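## Task

Set the glue stick upright on the desk, resting on either of its ends, then open the gripper and move the hand away. It fails if the stick topples or stays leaning, and it only counts if the stick stays standing with nothing from the robot holding it.

## Robot and tools

ROBOT. A wheeled base with a central column, a tilting head and two six-joint arms (left and right), each ending in a two-finger gripper. Folded, it is 0.73 m long, 0.62 m wide and 1.88 m tall; its front sits 0.40 m ahead of the column. The base drives straight or spins in place; it cannot move sideways. A loose object may occasionally get nudged by something outside the robot.

FRAMES. Base frame: origin on the floor between the drive wheels under the column, x forward, y left, z up. left_hand and right_hand are reported in it as the point where the fingers join (tips reach 8 mm further). The hand's z axis runs along the fingers (quat_wxyz maps (0,0,1) onto it) and its y axis along the opening direction. Odometry frame = base frame at the start of the scene.

execute_actions. Arguments: "actions" (a list holding zero or one action) and optional "cameras" (names from cam_head_left, cam_head_right, cam_left_wrist, cam_right_wrist, nav_camera, or "all"; omitted/null/["all"] gives every camera, [] none; an unknown name rejects the call). An empty list just reports state and images. An action may hold:
- "base": exactly one relative command from the current spot. {"translate_m": d} drives d metres, forward positive, range -3 to 3. {"rotate_rad": d} spins d radians, counter-clockwise (left) positive, range -3.2 to 3.2. A move needing over 8.667 s at its top speed is refused.
- "joints": a single dictionary covering both arms and the head, keyed by joint name, each value an absolute target (not an offset). head_tilt_rad -0.61 to 1.308 (0 level, positive looks down). For each arm (prefix left_ or right_): joint1_rad -2.879 to 2.879, joint2_rad 0 to 3.141, joint3_rad 0 to 3.019, joint4_rad -1.692 to 1.57, joint5_rad -1.57 to 1.57 (positive swings hand to robot's right), joint6_rad -2.094 to 2.094 (hand roll, positive clockwise from behind), gripper_m 0 to 0.093 (fingertip gap in metres). Done tolerances: head 0.03, joints 1-6 0.045/0.14/0.09/0.055/0.03/0.035, gripper 0.003.
- "speeds": optional caps for this action only, translate_m 0.05 to 0.8 m/s, rotate_rad 0.1 to 1 rad/s (defaults are the maxima). It does not slow arms.
Motions start together; an action lasts at most 15 s. Unknown keys or out-of-range numbers reject the whole call with no motion. Omitted joints may keep pushing toward earlier targets. If a result reports a stop, remaining motion calls in that reply are skipped.

ARM GEOMETRY. With left_joint1_rad -1.57 or right_joint1_rad 1.57 and joints 5, 6 at 0, the arm lies in a forward vertical plane 0.23 m beside the column. Let a = j2 - 0.35, b = 1.05 + j2 - j3, c = b - j4 (c = 1.57 means fingers straight down). Hand point: ahead 0.12 + 0.39 sin a + 0.38 cos b + 0.25 cos c; height 1.46 + 0.39 cos a - 0.38 sin b - 0.25 sin c. Example: j2, j3, j4 = 0.93, 0.78, 0.14 gives 0.60 m ahead, 1.21 m up. Reality tends to sit up to ~5 cm lower and nearer the column. Reach about 1 m from the shoulder, lowest about 0.47 m up; the floor is out of reach. Light objects (under 0.3 kg) can be carried 0.65 to 1.6 m high out to 0.6 m ahead with fingers down.

GRIPPING. Fingers are 7 cm long; outside width is the opening +1 cm at tips, +5 cm at base; the housing behind is 10 cm wide, 7 cm thick. To grasp, command a gap smaller than the object; "off_target" is then expected. An opening staying 0.002 m or more above target means something is held. Small changes (under 0.03 rad, 0.08 for joints 2 and 3) may not move a joint. For gentle contact, step about 0.05 rad per call from your previous target.

wait: {"seconds": 0 to 10}; commands nothing, returns state and images.
zoom_image: {"camera": name, "region": [x0, y0, x1, y1]} in pixels of that camera's latest full image, at most 504x504, origin top-left.
finished_scene: {"scene": current scene number}; irreversible, reports success. The object must already be standing freely and released.

RESULTS. base_status and joint_status tell how each commanded motion ended: "done", "off_target" (resting away from target, may still push), "contact_stop" (base only, a wheel stalled), "time_out", "not_followed" / "joint command not followed" with a "cause:" line (a safety check blocked an arm near the other arm or the body; back the offending joints off by 0.05 rad or more, or move the other arm). on_its_own lists uncommanded behaviour; "held at" is a held target. base_odometry counts wheel turns (slip included). If turned_by_wheels and turned_by_imu differ by over ~4% and at least 0.05 rad, the base hit something or slipped. base_tilt is in degrees. motor_effort lists left_wheel and right_wheel in percent (bracket = peak); out-of-rest-range values suggest pushing. wheel_motors_off is 1 during an overload cutoff. Motor temperatures are listed per arm; MOTOR HOT warns from 85 °C, and at 100 °C that arm drops everything (OVER-TEMPERATURE FAULT, keys show limit_stop_at_motor_heat).

CAMERAS. Head cameras look ahead, tilted down by about head_tilt_rad, 1.47-1.58 m up. Wrist cameras sit 0.10 m behind the fingertips, looking along the fingers angled 0.62 rad toward the hand's +x; closed fingertips end mid-image. With fingers down and arm forward, image-up points away from the robot. nav_camera is low at the base front looking ahead.

AVOID. Dropping objects, knocking them over, shoving furniture, and arms colliding or pressing on each other (can end the run). A blocked arm keeps pushing and heats motors; resend its reported positions to relax it. After a base contact_stop, reverse 0.05 m before turning. Desk edges between 0.30 and 1.20 m can slide over the base and hit the column. Prolonged wheel pushing (~3 s) cuts the wheel motors for 2 s. Keep joint 5 near 0 when holding force.

Each tool is called as a command line: name --argument value for each argument, lists and objects as JSON in quotes; but a table of rows of numbers goes row by row, as --pt "numbers of a row", without its own name.

## Session

I'll start by looking at the current state and the camera images.

execute_actions --actions '[]'

Scene clock: 0.00 s.
Motor temperatures (°C, as the motors report them): left_arm=[31 29 27 29 28 28] | right_arm=[30 30 31 31 30 29]
base_odometry: x=+0.000 y=+0.000 heading=+0.000 (m, m, rad; odometry frame)
turned_by_wheels: +0.000 (rad since the last result)
turned_by_imu: +0.000 (rad since the last result)
base_tilt: forward=-0.2 right=+0.2 (deg)
base_status: not commanded
joint_positions: head_tilt_rad=+0.879 left_joint1_rad=-1.557 left_joint2_rad=+0.904 left_joint3_rad=+0.437 left_joint4_rad=-0.963 left_joint5_rad=+0.048 left_joint6_rad=+0.012 left_gripper_m=+0.095 right_joint1_rad=+1.601 right_joint2_rad=+0.860 right_joint3_rad=+0.368 right_joint4_rad=-0.910 right_joint5_rad=+0.030 right_joint6_rad=+0.081 right_gripper_m=+0.095
joint_status: not commanded
wheel_motors_off: 0
motor_effort: left_wheel=+2 right_wheel=+2 (%)
left_hand: x=+0.1559 y=+0.2191 z=+1.2499 quat_wxyz=(+0.437, +0.011, -0.899, +0.021) (m; base frame)
right_hand: x=+0.1361 y=-0.2244 z=+1.2526 quat_wxyz=(+0.424, -0.018, -0.905, +0.022) (m; base frame)
pictures: cam_head_left, cam_head_right, cam_left_wrist, cam_right_wrist, nav_camera
Images, in order (width x height): cam_head_left 896x504, cam_head_right 896x504, cam_left_wrist 616x616, cam_right_wrist 616x616, nav_camera 896x504.

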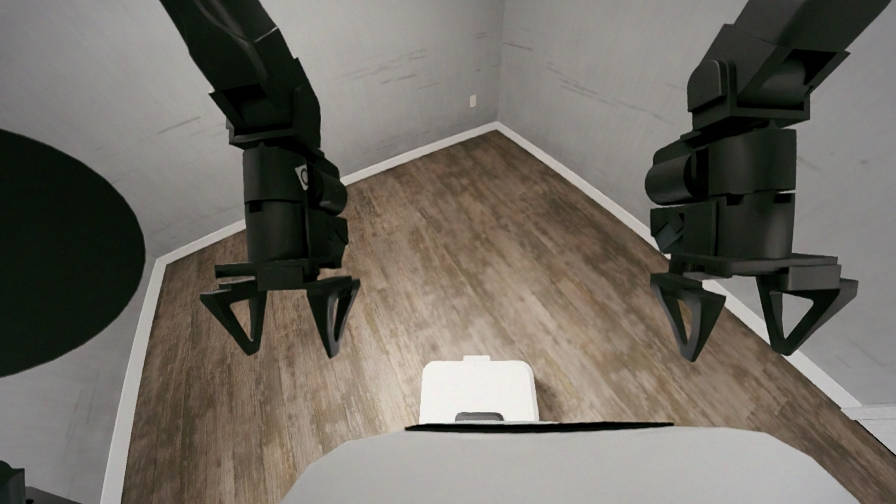

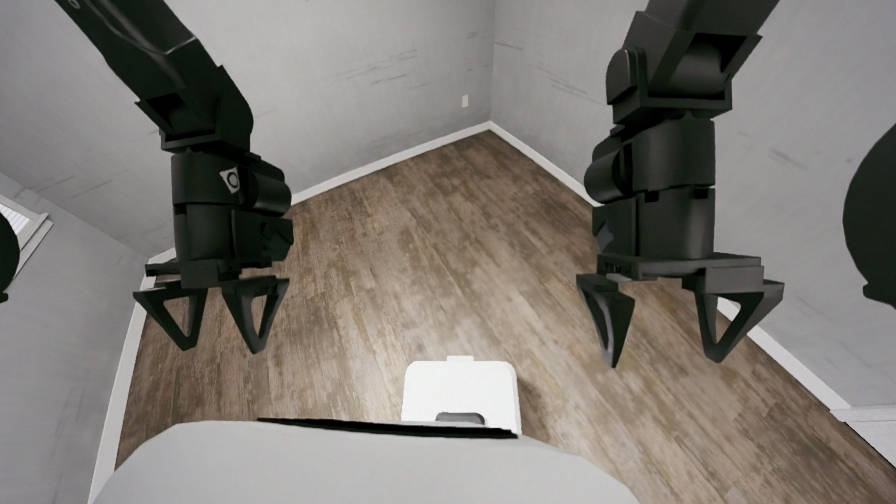

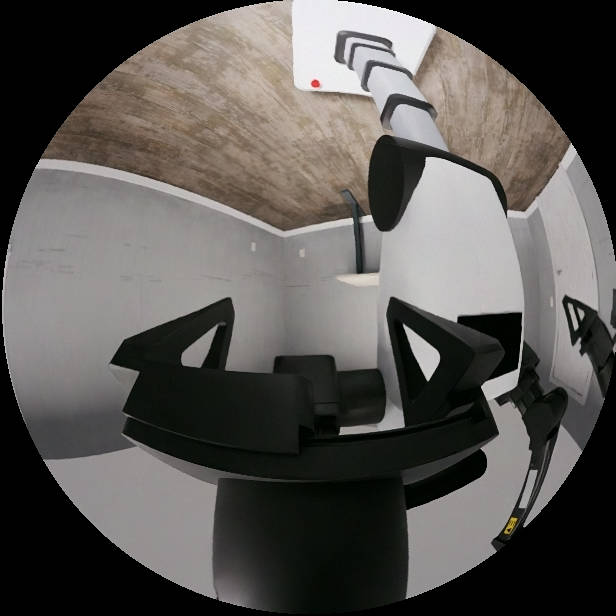

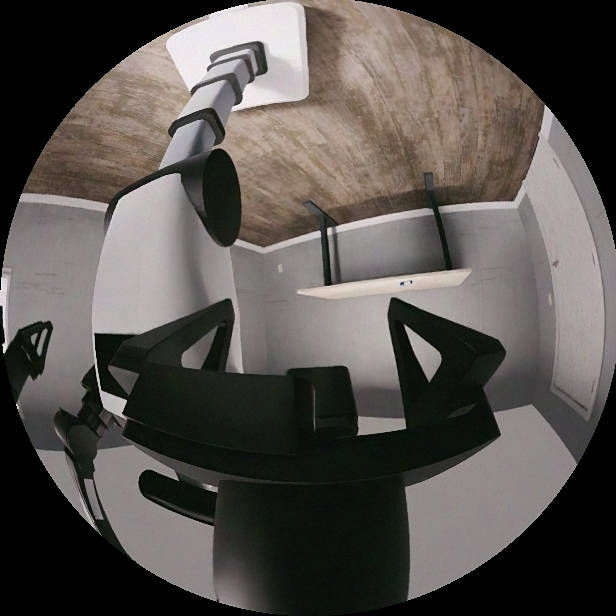

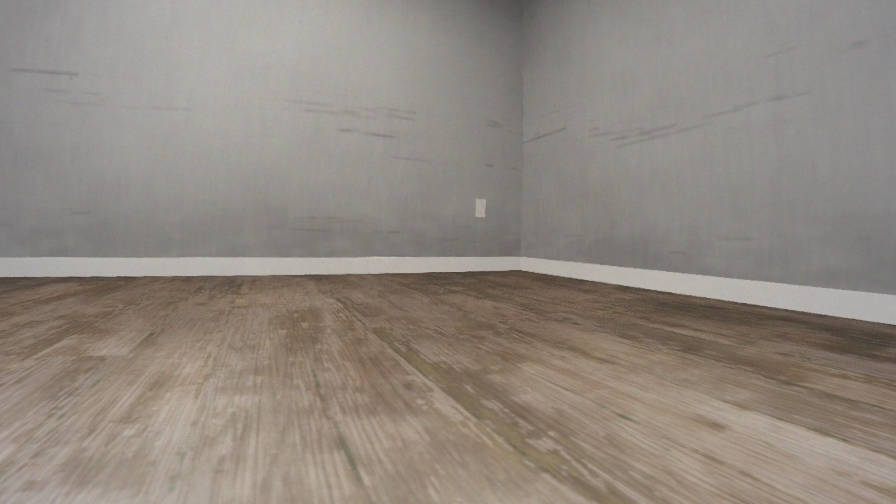

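zoom_image --camera "cam_right_wrist" --region '[270, 150, 500, 330]'

zoom_image --camera "cam_left_wrist" --region '[230, 150, 460, 330]'

Region (270, 150, 500, 330) of cam_right_wrist's 616x616 image, scaled by 2.191, with more detail than that image has; it fills the top 394 rows of this view, and the rest is white.

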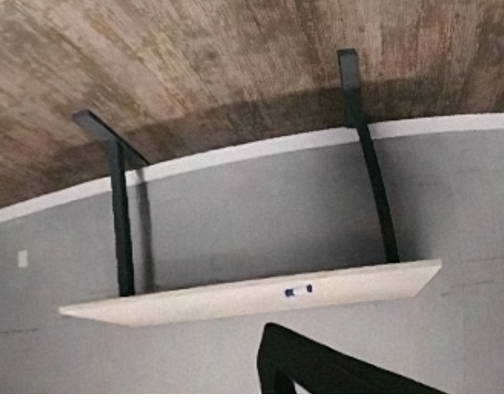

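Region (230, 150, 460, 330) of cam_left_wrist's 616x616 image, scaled by 2.191, with more detail than that image has; it fills the top 394 rows of this view, and the rest is white.

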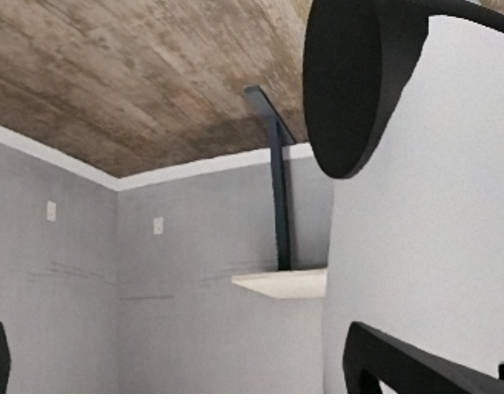

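execute_actions --actions '[{"base": {"rotate_rad": -2.6}, "joints": {"head_tilt_rad": 0.45}}]' --cameras '["cam_head_left", "cam_head_right", "nav_camera"]'

Scene clock: 124.20 s.
Motor temperatures (°C, as the motors report them): left_arm=[31 30 27 29 28 28] | right_arm=[30 31 31 31 30 29]
base_odometry: x=+0.000 y=+0.000 heading=-2.599 (m, m, rad; odometry frame)
turned_by_wheels: -2.599 (rad since the last result)
turned_by_imu: -2.603 (rad since the last result)
base_tilt: forward=-0.3 right=+0.2 (deg)
base_status: done
joint_positions: head_tilt_rad=+0.469 left_joint1_rad=-1.557 left_joint2_rad=+0.904 left_joint3_rad=+0.437 left_joint4_rad=-0.963 left_joint5_rad=+0.048 left_joint6_rad=+0.012 left_gripper_m=+0.095 right_joint1_rad=+1.601 right_joint2_rad=+0.860 right_joint3_rad=+0.368 right_joint4_rad=-0.910 right_joint5_rad=+0.030 right_joint6_rad=+0.081 right_gripper_m=+0.095
joint_status: all done
wheel_motors_off: 0
motor_effort: left_wheel=+6(33) right_wheel=-5(47) (%)
left_hand: x=+0.1559 y=+0.2191 z=+1.2499 quat_wxyz=(+0.437, +0.011, -0.899, +0.021) (m; base frame)
right_hand: x=+0.1361 y=-0.2244 z=+1.2526 quat_wxyz=(+0.424, -0.018, -0.905, +0.022) (m; base frame)
pictures: cam_head_left, cam_head_right, nav_camera
Images, in order (width x height): cam_head_left 896x504, cam_head_right 896x504, nav_camera 896x504.

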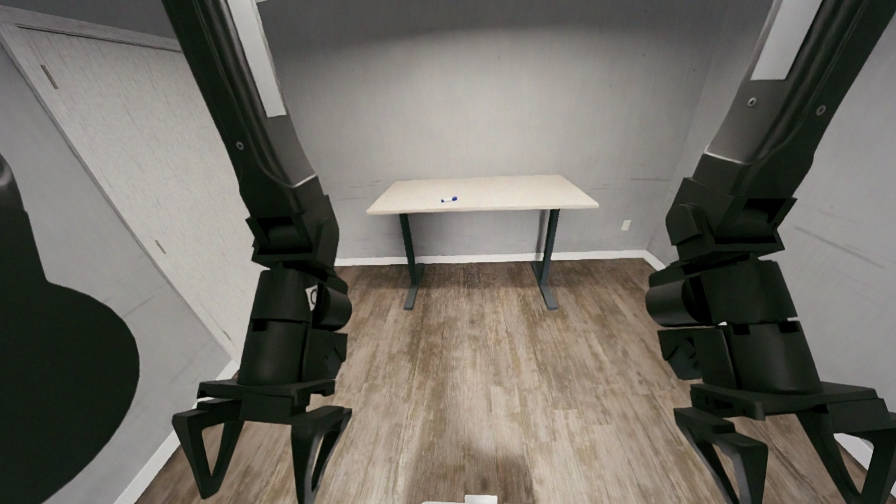

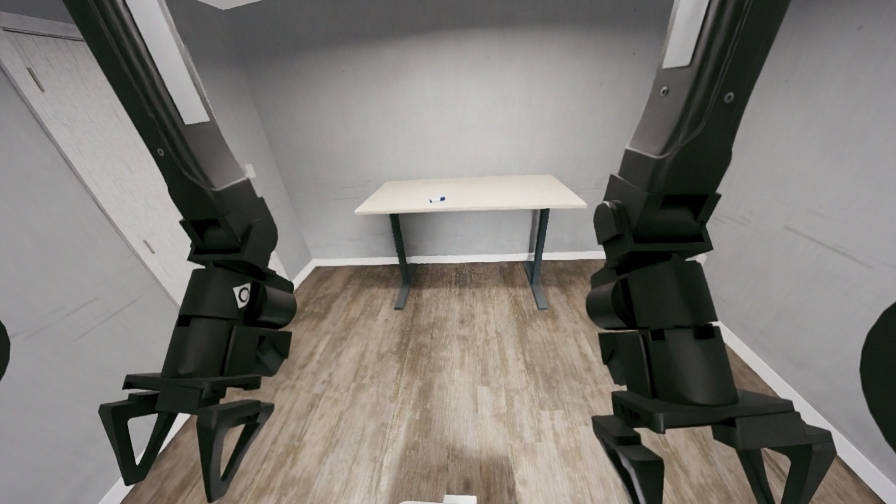

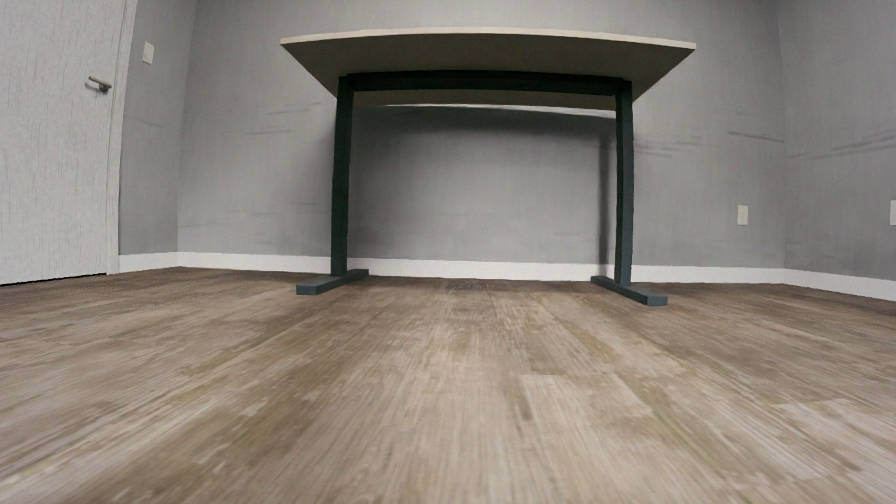

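zoom_image --camera "cam_head_left" --region '[360, 160, 610, 320]'

zoom_image --camera "nav_camera" --region '[260, 10, 720, 320]'

Region (360, 160, 610, 320) of cam_head_left's 896x504 image, scaled by 2.016, with more detail than that image has; it fills the top 323 rows of this view, and the rest is white.

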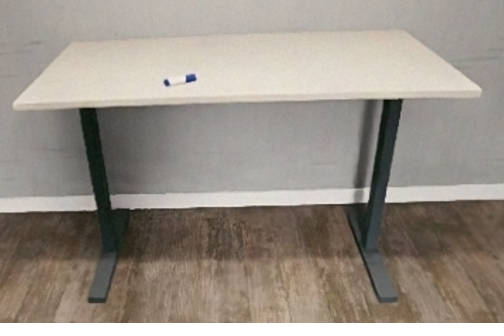

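Region (260, 10, 720, 320) of nav_camera's 896x504 image, scaled by 1.096, with more detail than that image has; it fills the top 340 rows of this view, and the rest is white.

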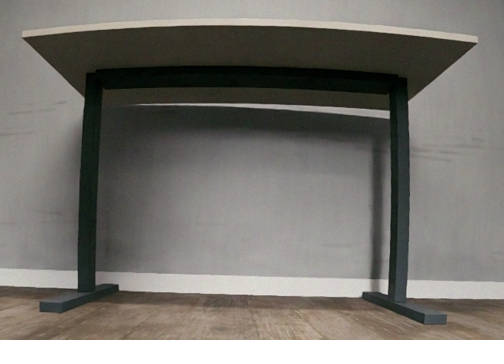

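execute_actions --actions '[{"base": {"rotate_rad": -0.09}, "joints": {"left_joint1_rad": -1.57, "left_joint2_rad": 1.18, "left_joint3_rad": 1.04, "left_joint4_rad": -0.38, "left_joint5_rad": 0.0, "left_joint6_rad": 0.0, "head_tilt_rad": 0.6}}]' --cameras '["cam_head_left", "cam_left_wrist"]'

Scene clock: 245.47 s.
Motor temperatures (°C, as the motors report them): left_arm=[31 31 27 29 28 28] | right_arm=[30 31 31 31 30 29]
base_odometry: x=+0.000 y=+0.000 heading=-2.688 (m, m, rad; odometry frame)
turned_by_wheels: -0.089 (rad since the last result)
turned_by_imu: -0.088 (rad since the last result)
base_tilt: forward=-0.3 right=+0.2 (deg)
base_status: done
joint_positions: head_tilt_rad=+0.603 left_joint1_rad=-1.558 left_joint2_rad=+1.186 left_joint3_rad=+1.044 left_joint4_rad=-0.379 left_joint5_rad=+0.001 left_joint6_rad=+0.004 left_gripper_m=+0.095 right_joint1_rad=+1.601 right_joint2_rad=+0.860 right_joint3_rad=+0.368 right_joint4_rad=-0.910 right_joint5_rad=+0.030 right_joint6_rad=+0.081 right_gripper_m=+0.095
joint_status: all done
wheel_motors_off: 0
motor_effort: left_wheel=+4(25) right_wheel=-6(27) (%)
left_hand: x=+0.5531 y=+0.2313 z=+1.1129 quat_wxyz=(-0.001, +0.001, -1.000, -0.005) (m; base frame)
right_hand: x=+0.1361 y=-0.2244 z=+1.2526 quat_wxyz=(+0.424, -0.018, -0.905, +0.022) (m; base frame)
pictures: cam_head_left, cam_left_wrist
Images, in order (width x height): cam_head_left 896x504, cam_left_wrist 616x616.

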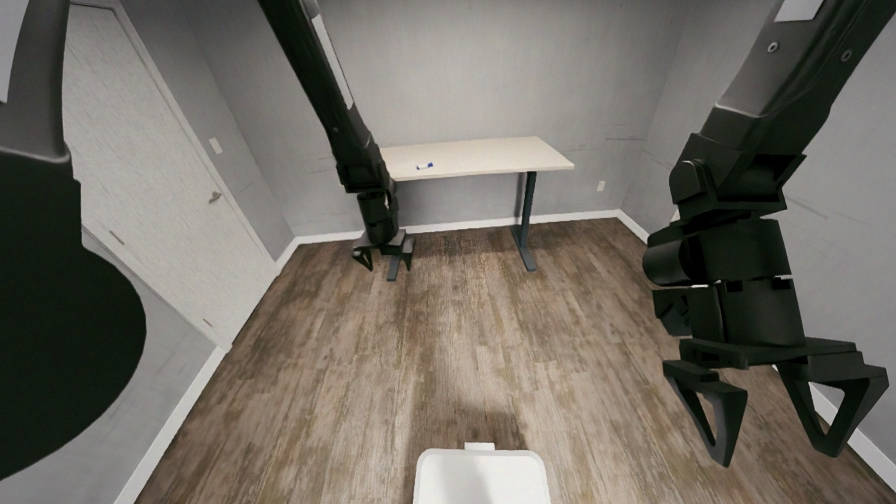

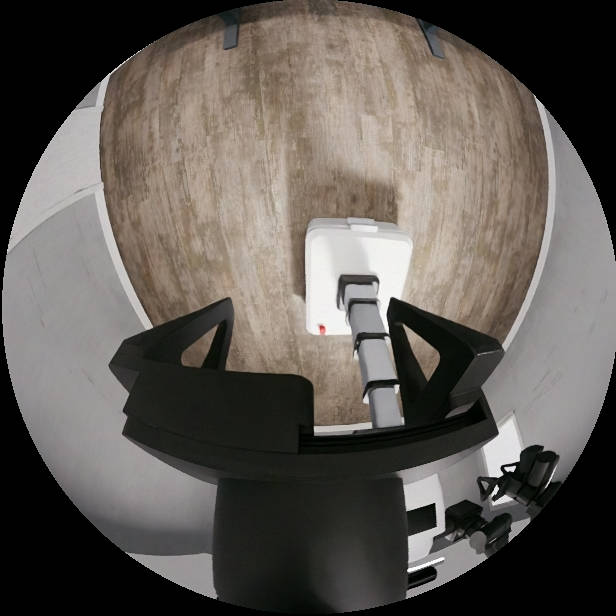

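execute_actions --actions '[{"base": {"translate_m": 0.9}, "joints": {"head_tilt_rad": 0.75}}]' --cameras '["cam_head_left", "cam_head_right", "cam_left_wrist", "nav_camera"]'

Scene clock: 253.43 s.
Motor temperatures (°C, as the motors report them): left_arm=[31 31 27 29 28 28] | right_arm=[30 31 31 31 30 29]
base_odometry: x=-0.809 y=-0.394 heading=-2.688 (m, m, rad; odometry frame)
turned_by_wheels: +0.000 (rad since the last result)
turned_by_imu: +0.003 (rad since the last result)
base_tilt: forward=-0.3 right=+0.2 (deg)
base_status: done
joint_positions: head_tilt_rad=+0.753 left_joint1_rad=-1.558 left_joint2_rad=+1.185 left_joint3_rad=+1.040 left_joint4_rad=-0.379 left_joint5_rad=+0.001 left_joint6_rad=+0.004 left_gripper_m=+0.095 right_joint1_rad=+1.601 right_joint2_rad=+0.859 right_joint3_rad=+0.370 right_joint4_rad=-0.910 right_joint5_rad=+0.030 right_joint6_rad=+0.081 right_gripper_m=+0.095
joint_status: all done
wheel_motors_off: 0
motor_effort: left_wheel=-1(51) right_wheel=+0(61) (%)
left_hand: x=+0.5510 y=+0.2313 z=+1.1125 quat_wxyz=(+0.001, +0.001, -1.000, -0.005) (m; base frame)
right_hand: x=+0.1374 y=-0.2244 z=+1.2522 quat_wxyz=(+0.423, -0.018, -0.906, +0.022) (m; base frame)
pictures: cam_head_left, cam_head_right, cam_left_wrist, nav_camera
Images, in order (width x height): cam_head_left 896x504, cam_head_right 896x504, cam_left_wrist 616x616, nav_camera 896x504.

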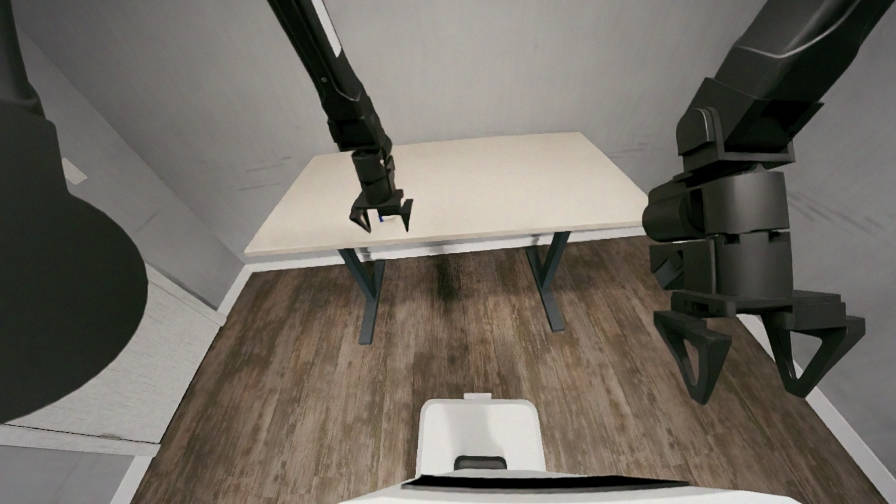

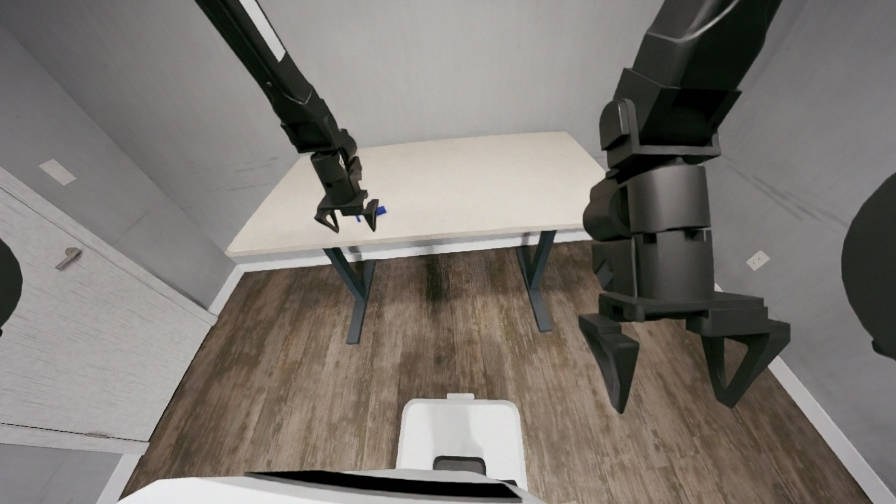

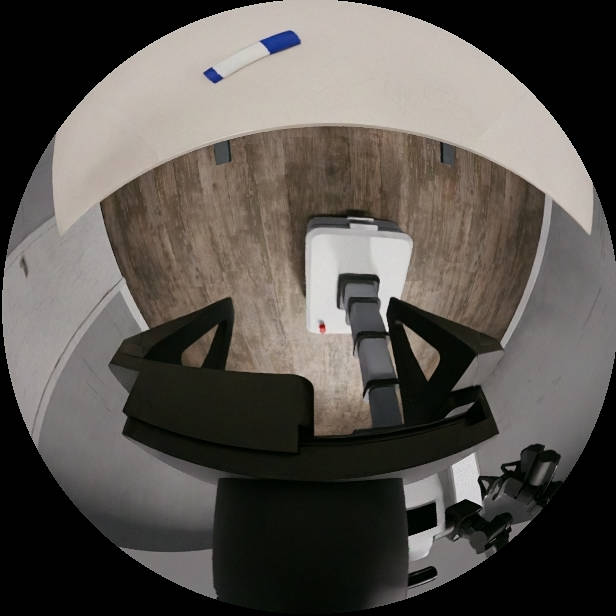

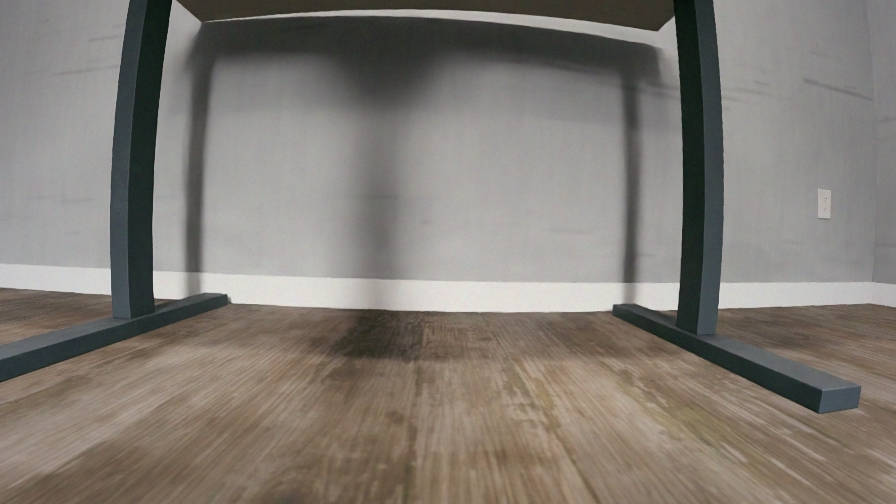

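zoom_image --camera "cam_head_left" --region '[230, 120, 530, 360]'

zoom_image --camera "cam_left_wrist" --region '[150, 0, 400, 180]'

Region (230, 120, 530, 360) of cam_head_left's 896x504 image, scaled by 1.680, with more detail than that image has; it fills the top 403 rows of this view, and the rest is white.

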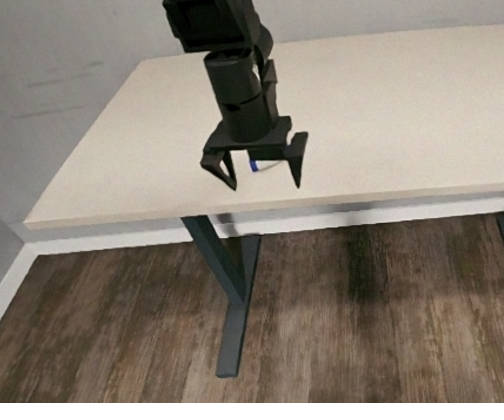

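Region (150, 0, 400, 180) of cam_left_wrist's 616x616 image, scaled by 2.016, with more detail than that image has; it fills the top 363 rows of this view, and the rest is white.

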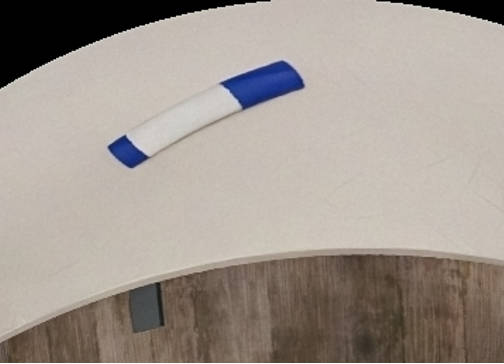

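execute_actions --actions '[{"base": {"translate_m": 0.2}, "joints": {"left_joint1_rad": -1.57, "left_joint2_rad": 1.50, "left_joint3_rad": 1.447, "left_joint4_rad": -0.58, "left_joint5_rad": -0.279, "left_joint6_rad": 1.176, "head_tilt_rad": 0.9}}]' --cameras '["cam_head_left", "cam_head_right", "cam_left_wrist"]'

Scene clock: 375.23 s.
Motor temperatures (°C, as the motors report them): left_arm=[31 34 28 29 28 28] | right_arm=[30 32 31 31 30 29]
base_odometry: x=-0.989 y=-0.482 heading=-2.688 (m, m, rad; odometry frame)
turned_by_wheels: +0.000 (rad since the last result)
turned_by_imu: +0.002 (rad since the last result)
base_tilt: forward=-0.3 right=+0.2 (deg)
base_status: done
joint_positions: head_tilt_rad=+0.902 left_joint1_rad=-1.558 left_joint2_rad=+1.510 left_joint3_rad=+1.443 left_joint4_rad=-0.571 left_joint5_rad=-0.277 left_joint6_rad=+1.168 left_gripper_m=+0.095 right_joint1_rad=+1.601 right_joint2_rad=+0.859 right_joint3_rad=+0.370 right_joint4_rad=-0.910 right_joint5_rad=+0.030 right_joint6_rad=+0.081 right_gripper_m=+0.095
joint_status: all done
wheel_motors_off: 0
motor_effort: left_wheel=+1(32) right_wheel=+0(34) (%)
left_hand: x=+0.6178 y=+0.2799 z=+1.0286 quat_wxyz=(+0.127, -0.548, -0.822, -0.088) (m; base frame)
right_hand: x=+0.1375 y=-0.2244 z=+1.2522 quat_wxyz=(+0.423, -0.018, -0.906, +0.022) (m; base frame)
pictures: cam_head_left, cam_head_right, cam_left_wrist
Images, in order (width x height): cam_head_left 896x504, cam_head_right 896x504, cam_left_wrist 616x616.

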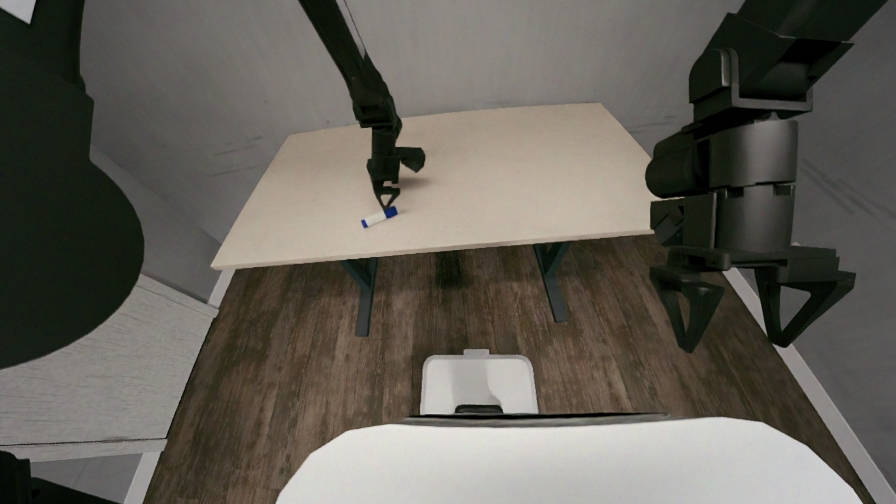

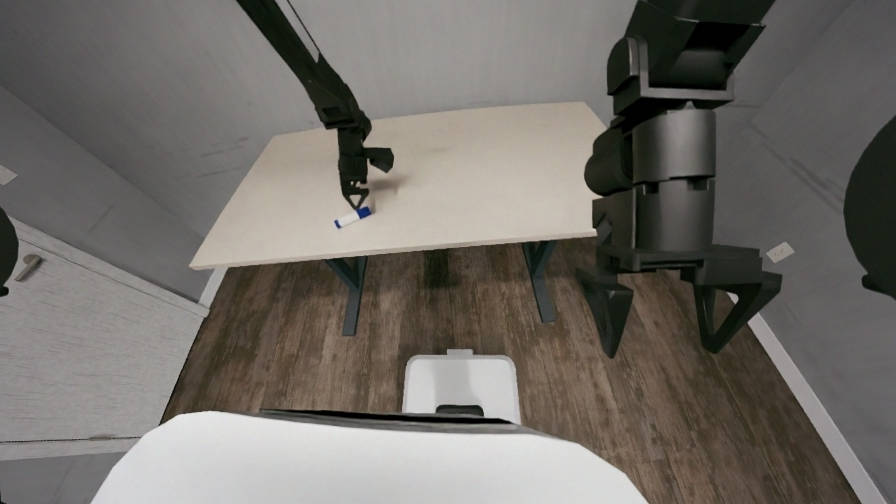

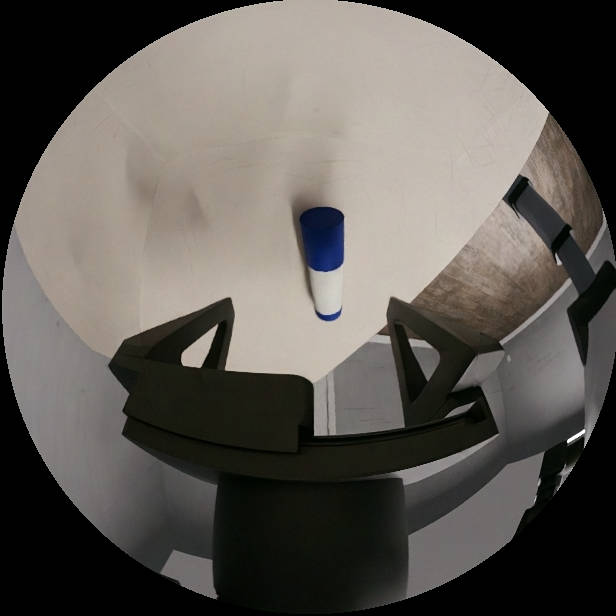

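zoom_image --camera "cam_left_wrist" --region '[220, 180, 420, 340]'

zoom_image --camera "cam_head_left" --region '[300, 100, 500, 280]'

Region (220, 180, 420, 340) of cam_left_wrist's 616x616 image, scaled by 2.520, with more detail than that image has; it fills the top 403 rows of this view, and the rest is white.

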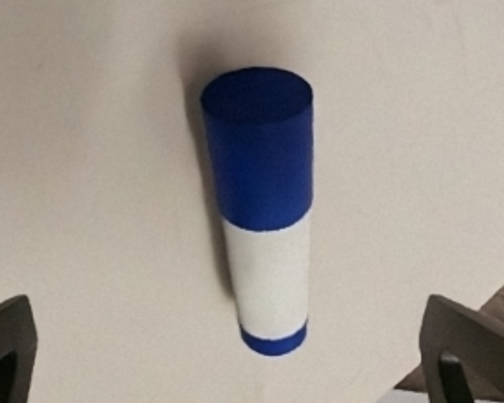

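Region (300, 100, 500, 280) of cam_head_left's 896x504 image, scaled by 2.520, with more detail than that image has; it fills the top 454 rows of this view, and the rest is white.

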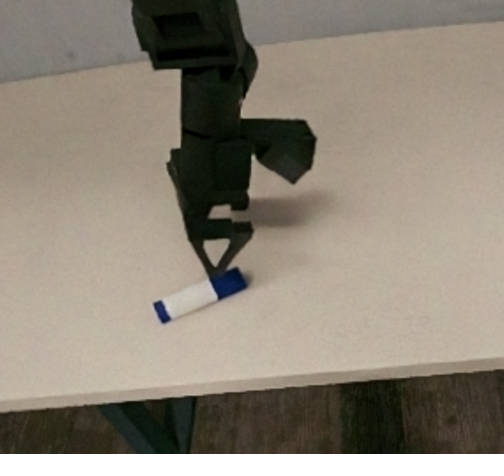

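execute_actions --actions '[{"base": {"rotate_rad": 0.035}, "joints": {"left_joint2_rad": 1.56, "left_joint4_rad": -0.52}}]' --cameras '["cam_head_left", "cam_left_wrist"]'

Scene clock: 496.07 s.
Motor temperatures (°C, as the motors report them): left_arm=[31 37 29 29 28 28] | right_arm=[30 32 31 31 30 29]
base_odometry: x=-0.989 y=-0.482 heading=-2.655 (m, m, rad; odometry frame)
turned_by_wheels: +0.033 (rad since the last result)
turned_by_imu: +0.034 (rad since the last result)
base_tilt: forward=-0.3 right=+0.2 (deg)
base_status: done
joint_positions: head_tilt_rad=+0.902 left_joint1_rad=-1.563 left_joint2_rad=+1.542 left_joint3_rad=+1.443 left_joint4_rad=-0.527 left_joint5_rad=-0.279 left_joint6_rad=+1.168 left_gripper_m=+0.095 right_joint1_rad=+1.601 right_joint2_rad=+0.859 right_joint3_rad=+0.370 right_joint4_rad=-0.910 right_joint5_rad=+0.030 right_joint6_rad=+0.081 right_gripper_m=+0.095
joint_status: all done
wheel_motors_off: 0
motor_effort: left_wheel=+1(37) right_wheel=+1(42) (%)
left_hand: x=+0.6144 y=+0.2768 z=+1.0113 quat_wxyz=(+0.121, -0.549, -0.822, -0.090) (m; base frame)
right_hand: x=+0.1375 y=-0.2244 z=+1.2522 quat_wxyz=(+0.423, -0.018, -0.906, +0.022) (m; base frame)
pictures: cam_head_left, cam_left_wrist
Images, in order (width x height): cam_head_left 896x504, cam_left_wrist 616x616.

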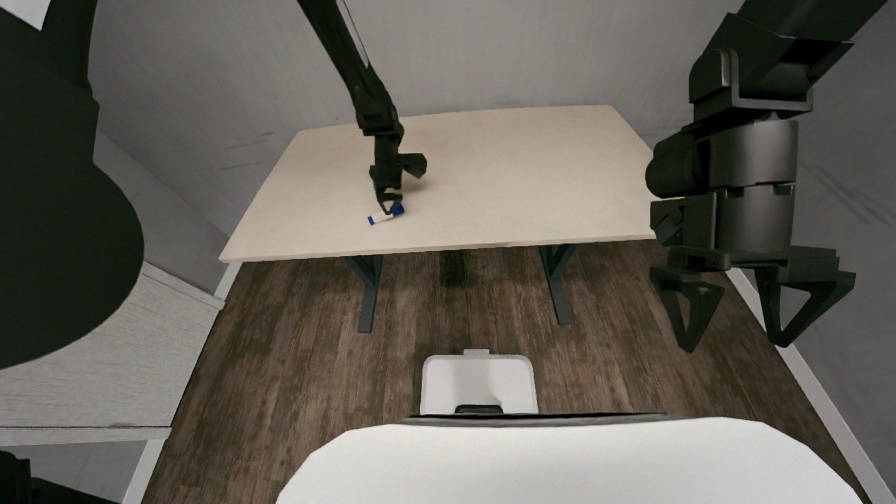

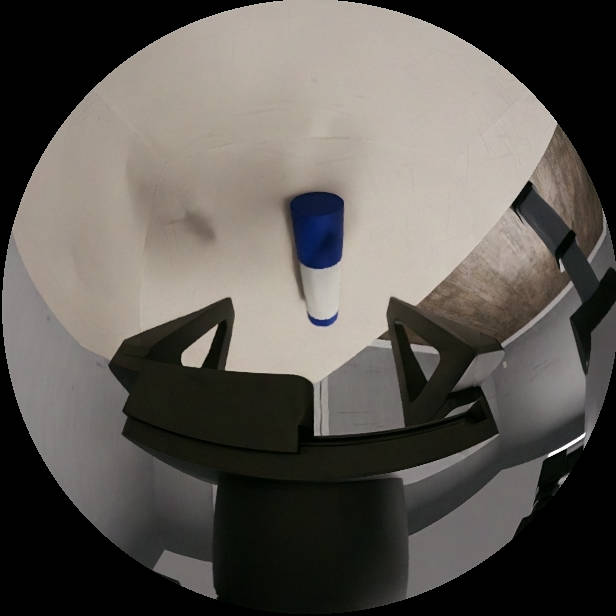

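zoom_image --camera "cam_left_wrist" --region '[210, 170, 410, 340]'

Region (210, 170, 410, 340) of cam_left_wrist's 616x616 image, scaled by 2.520, with more detail than that image has; it fills the top 428 rows of this view, and the rest is white.

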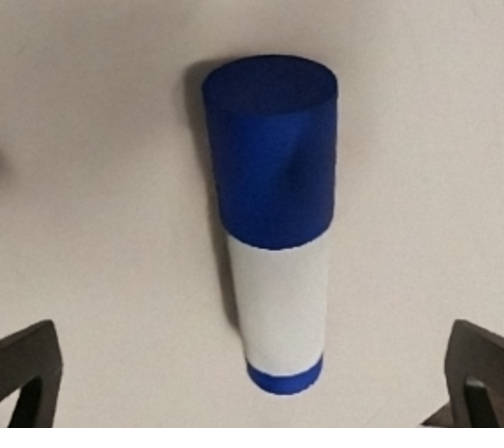

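execute_actions --actions '[{"joints": {"left_joint2_rad": 1.61, "left_joint4_rad": -0.48}}]' --cameras '["cam_head_left", "cam_left_wrist"]'

Scene clock: 530.30 s.
Motor temperatures (°C, as the motors report them): left_arm=[31 37 29 29 28 28] | right_arm=[30 32 31 31 30 29]
base_odometry: x=-0.989 y=-0.482 heading=-2.655 (m, m, rad; odometry frame)
turned_by_wheels: +0.000 (rad since the last result)
turned_by_imu: +0.001 (rad since the last result)
base_tilt: forward=-0.4 right=+0.3 (deg)
base_status: not commanded
joint_positions: head_tilt_rad=+0.902 left_joint1_rad=-1.563 left_joint2_rad=+1.599 left_joint3_rad=+1.443 left_joint4_rad=-0.486 left_joint5_rad=-0.279 left_joint6_rad=+1.168 left_gripper_m=+0.095 right_joint1_rad=+1.601 right_joint2_rad=+0.859 right_joint3_rad=+0.370 right_joint4_rad=-0.910 right_joint5_rad=+0.030 right_joint6_rad=+0.081 right_gripper_m=+0.095
joint_status: all done
wheel_motors_off: 0
motor_effort: left_wheel=+0(2) right_wheel=+2(2) (%)
left_hand: x=+0.5981 y=+0.2770 z=+0.9829 quat_wxyz=(+0.127, -0.550, -0.821, -0.086) (m; base frame)
right_hand: x=+0.1375 y=-0.2244 z=+1.2522 quat_wxyz=(+0.423, -0.018, -0.906, +0.022) (m; base frame)
pictures: cam_head_left, cam_left_wrist
Images, in order (width x height): cam_head_left 896x504, cam_left_wrist 616x616.

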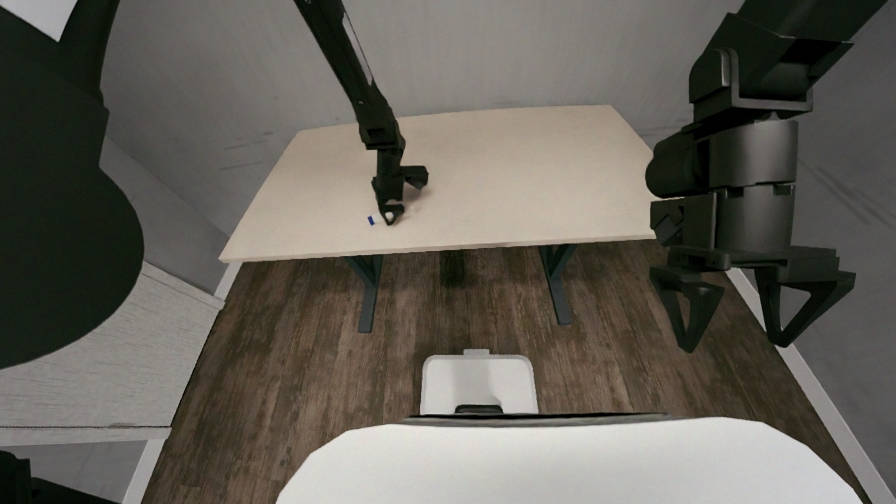

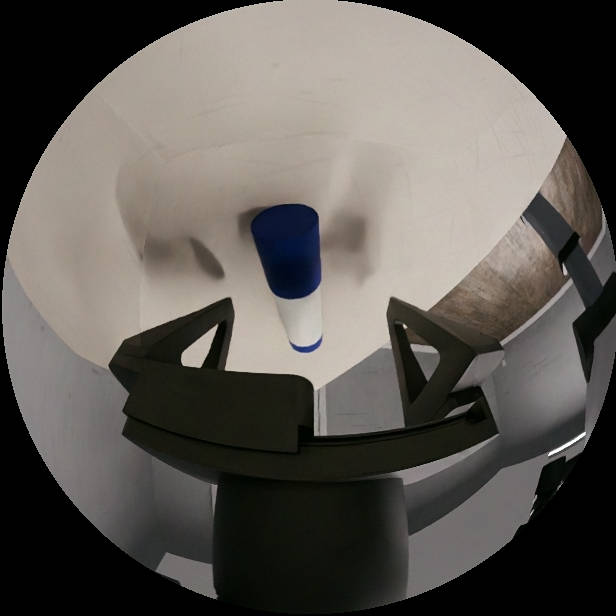

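execute_actions --actions '[{"joints": {"left_joint2_rad": 1.635, "left_joint4_rad": -0.455}}]' --cameras '["cam_left_wrist"]'

Scene clock: 567.20 s.
Motor temperatures (°C, as the motors report them): left_arm=[31 37 28 29 28 28] | right_arm=[30 32 31 31 30 29]
base_odometry: x=-0.989 y=-0.482 heading=-2.655 (m, m, rad; odometry frame)
turned_by_wheels: +0.000 (rad since the last result)
turned_by_imu: +0.001 (rad since the last result)
base_tilt: forward=-0.3 right=+0.1 (deg)
base_status: not commanded
joint_positions: head_tilt_rad=+0.902 left_joint1_rad=-1.563 left_joint2_rad=+1.611 left_joint3_rad=+1.443 left_joint4_rad=-0.463 left_joint5_rad=-0.279 left_joint6_rad=+1.168 left_gripper_m=+0.095 right_joint1_rad=+1.601 right_joint2_rad=+0.859 right_joint3_rad=+0.370 right_joint4_rad=-0.910 right_joint5_rad=+0.030 right_joint6_rad=+0.081 right_gripper_m=+0.095
joint_status: all done
wheel_motors_off: 0
motor_effort: left_wheel=-3(1) right_wheel=+2(2) (%)
left_hand: x=+0.5979 y=+0.2770 z=+0.9765 quat_wxyz=(+0.123, -0.549, -0.822, -0.089) (m; base frame)
right_hand: x=+0.1375 y=-0.2244 z=+1.2522 quat_wxyz=(+0.423, -0.018, -0.906, +0.022) (m; base frame)
pictures: cam_left_wrist
Images, in order (width x height): cam_left_wrist 616x616.

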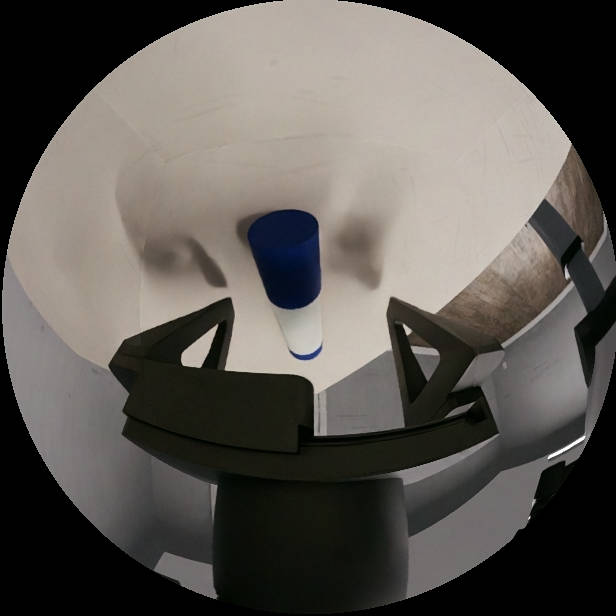

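execute_actions --actions '[{"joints": {"left_gripper_m": 0.01}}]' --cameras '["cam_head_left", "cam_left_wrist"]'

Scene clock: 574.07 s.
Motor temperatures (°C, as the motors report them): left_arm=[31 37 28 29 28 28] | right_arm=[30 32 31 31 30 29]
base_odometry: x=-0.989 y=-0.482 heading=-2.655 (m, m, rad; odometry frame)
turned_by_wheels: +0.000 (rad since the last result)
turned_by_imu: +0.001 (rad since the last result)
base_tilt: forward=-0.3 right=+0.3 (deg)
base_status: not commanded
joint_positions: head_tilt_rad=+0.902 left_joint1_rad=-1.563 left_joint2_rad=+1.611 left_joint3_rad=+1.443 left_joint4_rad=-0.462 left_joint5_rad=-0.279 left_joint6_rad=+1.168 left_gripper_m=+0.025 right_joint1_rad=+1.601 right_joint2_rad=+0.859 right_joint3_rad=+0.370 right_joint4_rad=-0.910 right_joint5_rad=+0.030 right_joint6_rad=+0.081 right_gripper_m=+0.095
joint_status: left_gripper_m off_target (ended at +0.025, target +0.010)
wheel_motors_off: 0
motor_effort: left_wheel=-2(3) right_wheel=+2(3) (%)
left_hand: x=+0.5980 y=+0.2771 z=+0.9765 quat_wxyz=(+0.123, -0.550, -0.822, -0.089) (m; base frame)
right_hand: x=+0.1375 y=-0.2244 z=+1.2522 quat_wxyz=(+0.423, -0.018, -0.906, +0.022) (m; base frame)
pictures: cam_head_left, cam_left_wrist
Images, in order (width x height): cam_head_left 896x504, cam_left_wrist 616x616.

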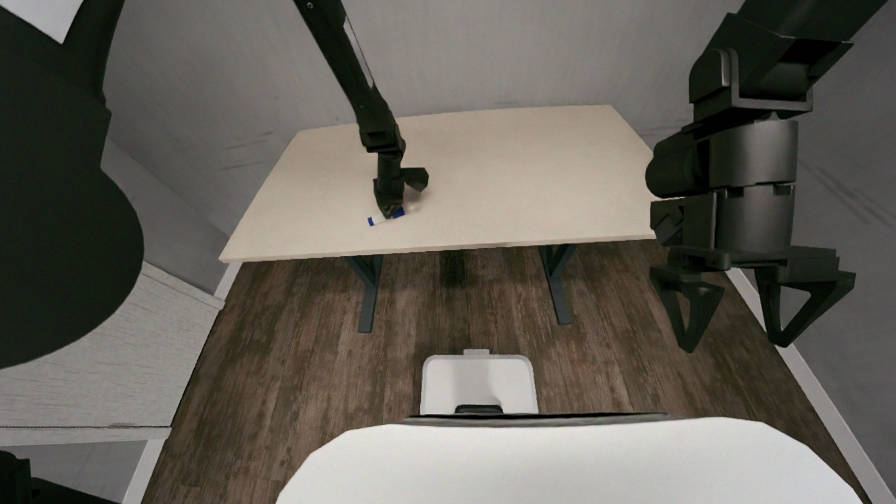

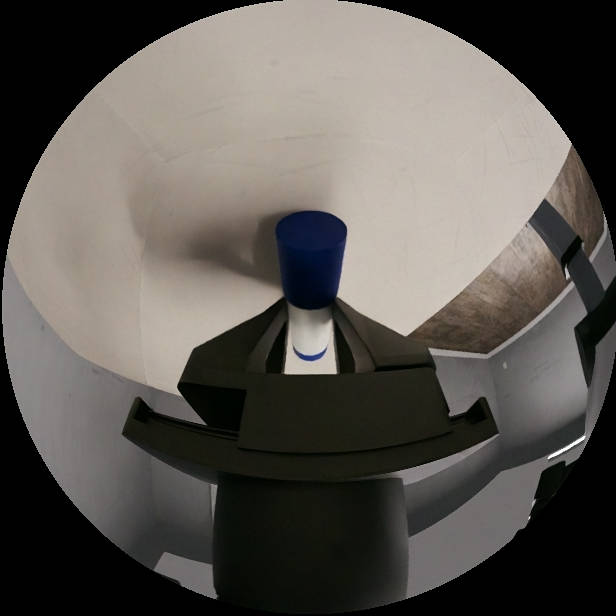

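execute_actions --actions '[{"joints": {"left_joint2_rad": 1.45, "left_joint4_rad": -0.623}}]' --cameras '["cam_head_left", "cam_left_wrist"]'

Scene clock: 631.97 s.
Motor temperatures (°C, as the motors report them): left_arm=[31 38 28 29 28 28] | right_arm=[30 32 31 31 30 29]
base_odometry: x=-0.989 y=-0.482 heading=-2.655 (m, m, rad; odometry frame)
turned_by_wheels: +0.000 (rad since the last result)
turned_by_imu: +0.001 (rad since the last result)
base_tilt: forward=-0.3 right=+0.3 (deg)
base_status: not commanded
joint_positions: head_tilt_rad=+0.902 left_joint1_rad=-1.563 left_joint2_rad=+1.435 left_joint3_rad=+1.441 left_joint4_rad=-0.617 left_joint5_rad=-0.279 left_joint6_rad=+1.168 left_gripper_m=+0.025 right_joint1_rad=+1.601 right_joint2_rad=+0.859 right_joint3_rad=+0.370 right_joint4_rad=-0.910 right_joint5_rad=+0.030 right_joint6_rad=+0.081 right_gripper_m=+0.095
joint_status: all done
wheel_motors_off: 0
motor_effort: left_wheel=-5(2) right_wheel=+3(3) (%)
left_hand: x=+0.6365 y=+0.2766 z=+1.0667 quat_wxyz=(+0.115, -0.549, -0.823, -0.094) (m; base frame)
right_hand: x=+0.1375 y=-0.2244 z=+1.2522 quat_wxyz=(+0.423, -0.018, -0.906, +0.022) (m; base frame)
pictures: cam_head_left, cam_left_wrist
Images, in order (width x height): cam_head_left 896x504, cam_left_wrist 616x616.

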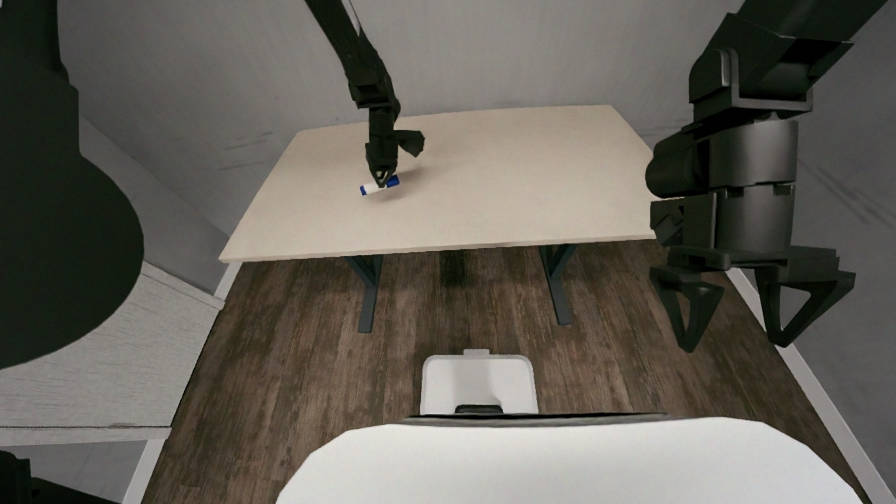

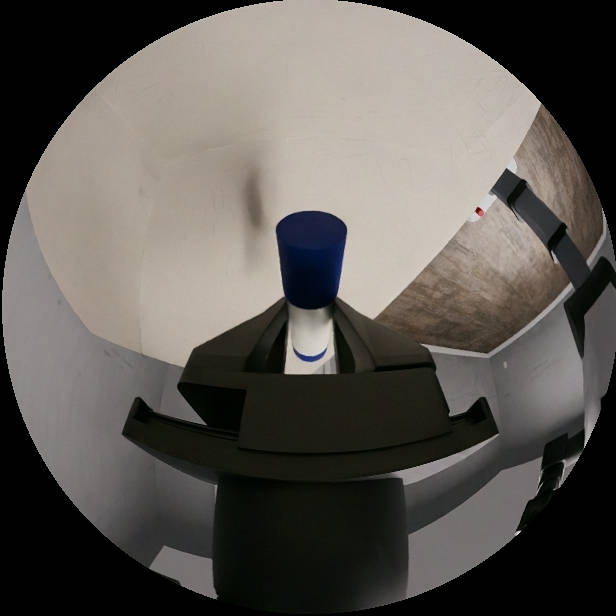

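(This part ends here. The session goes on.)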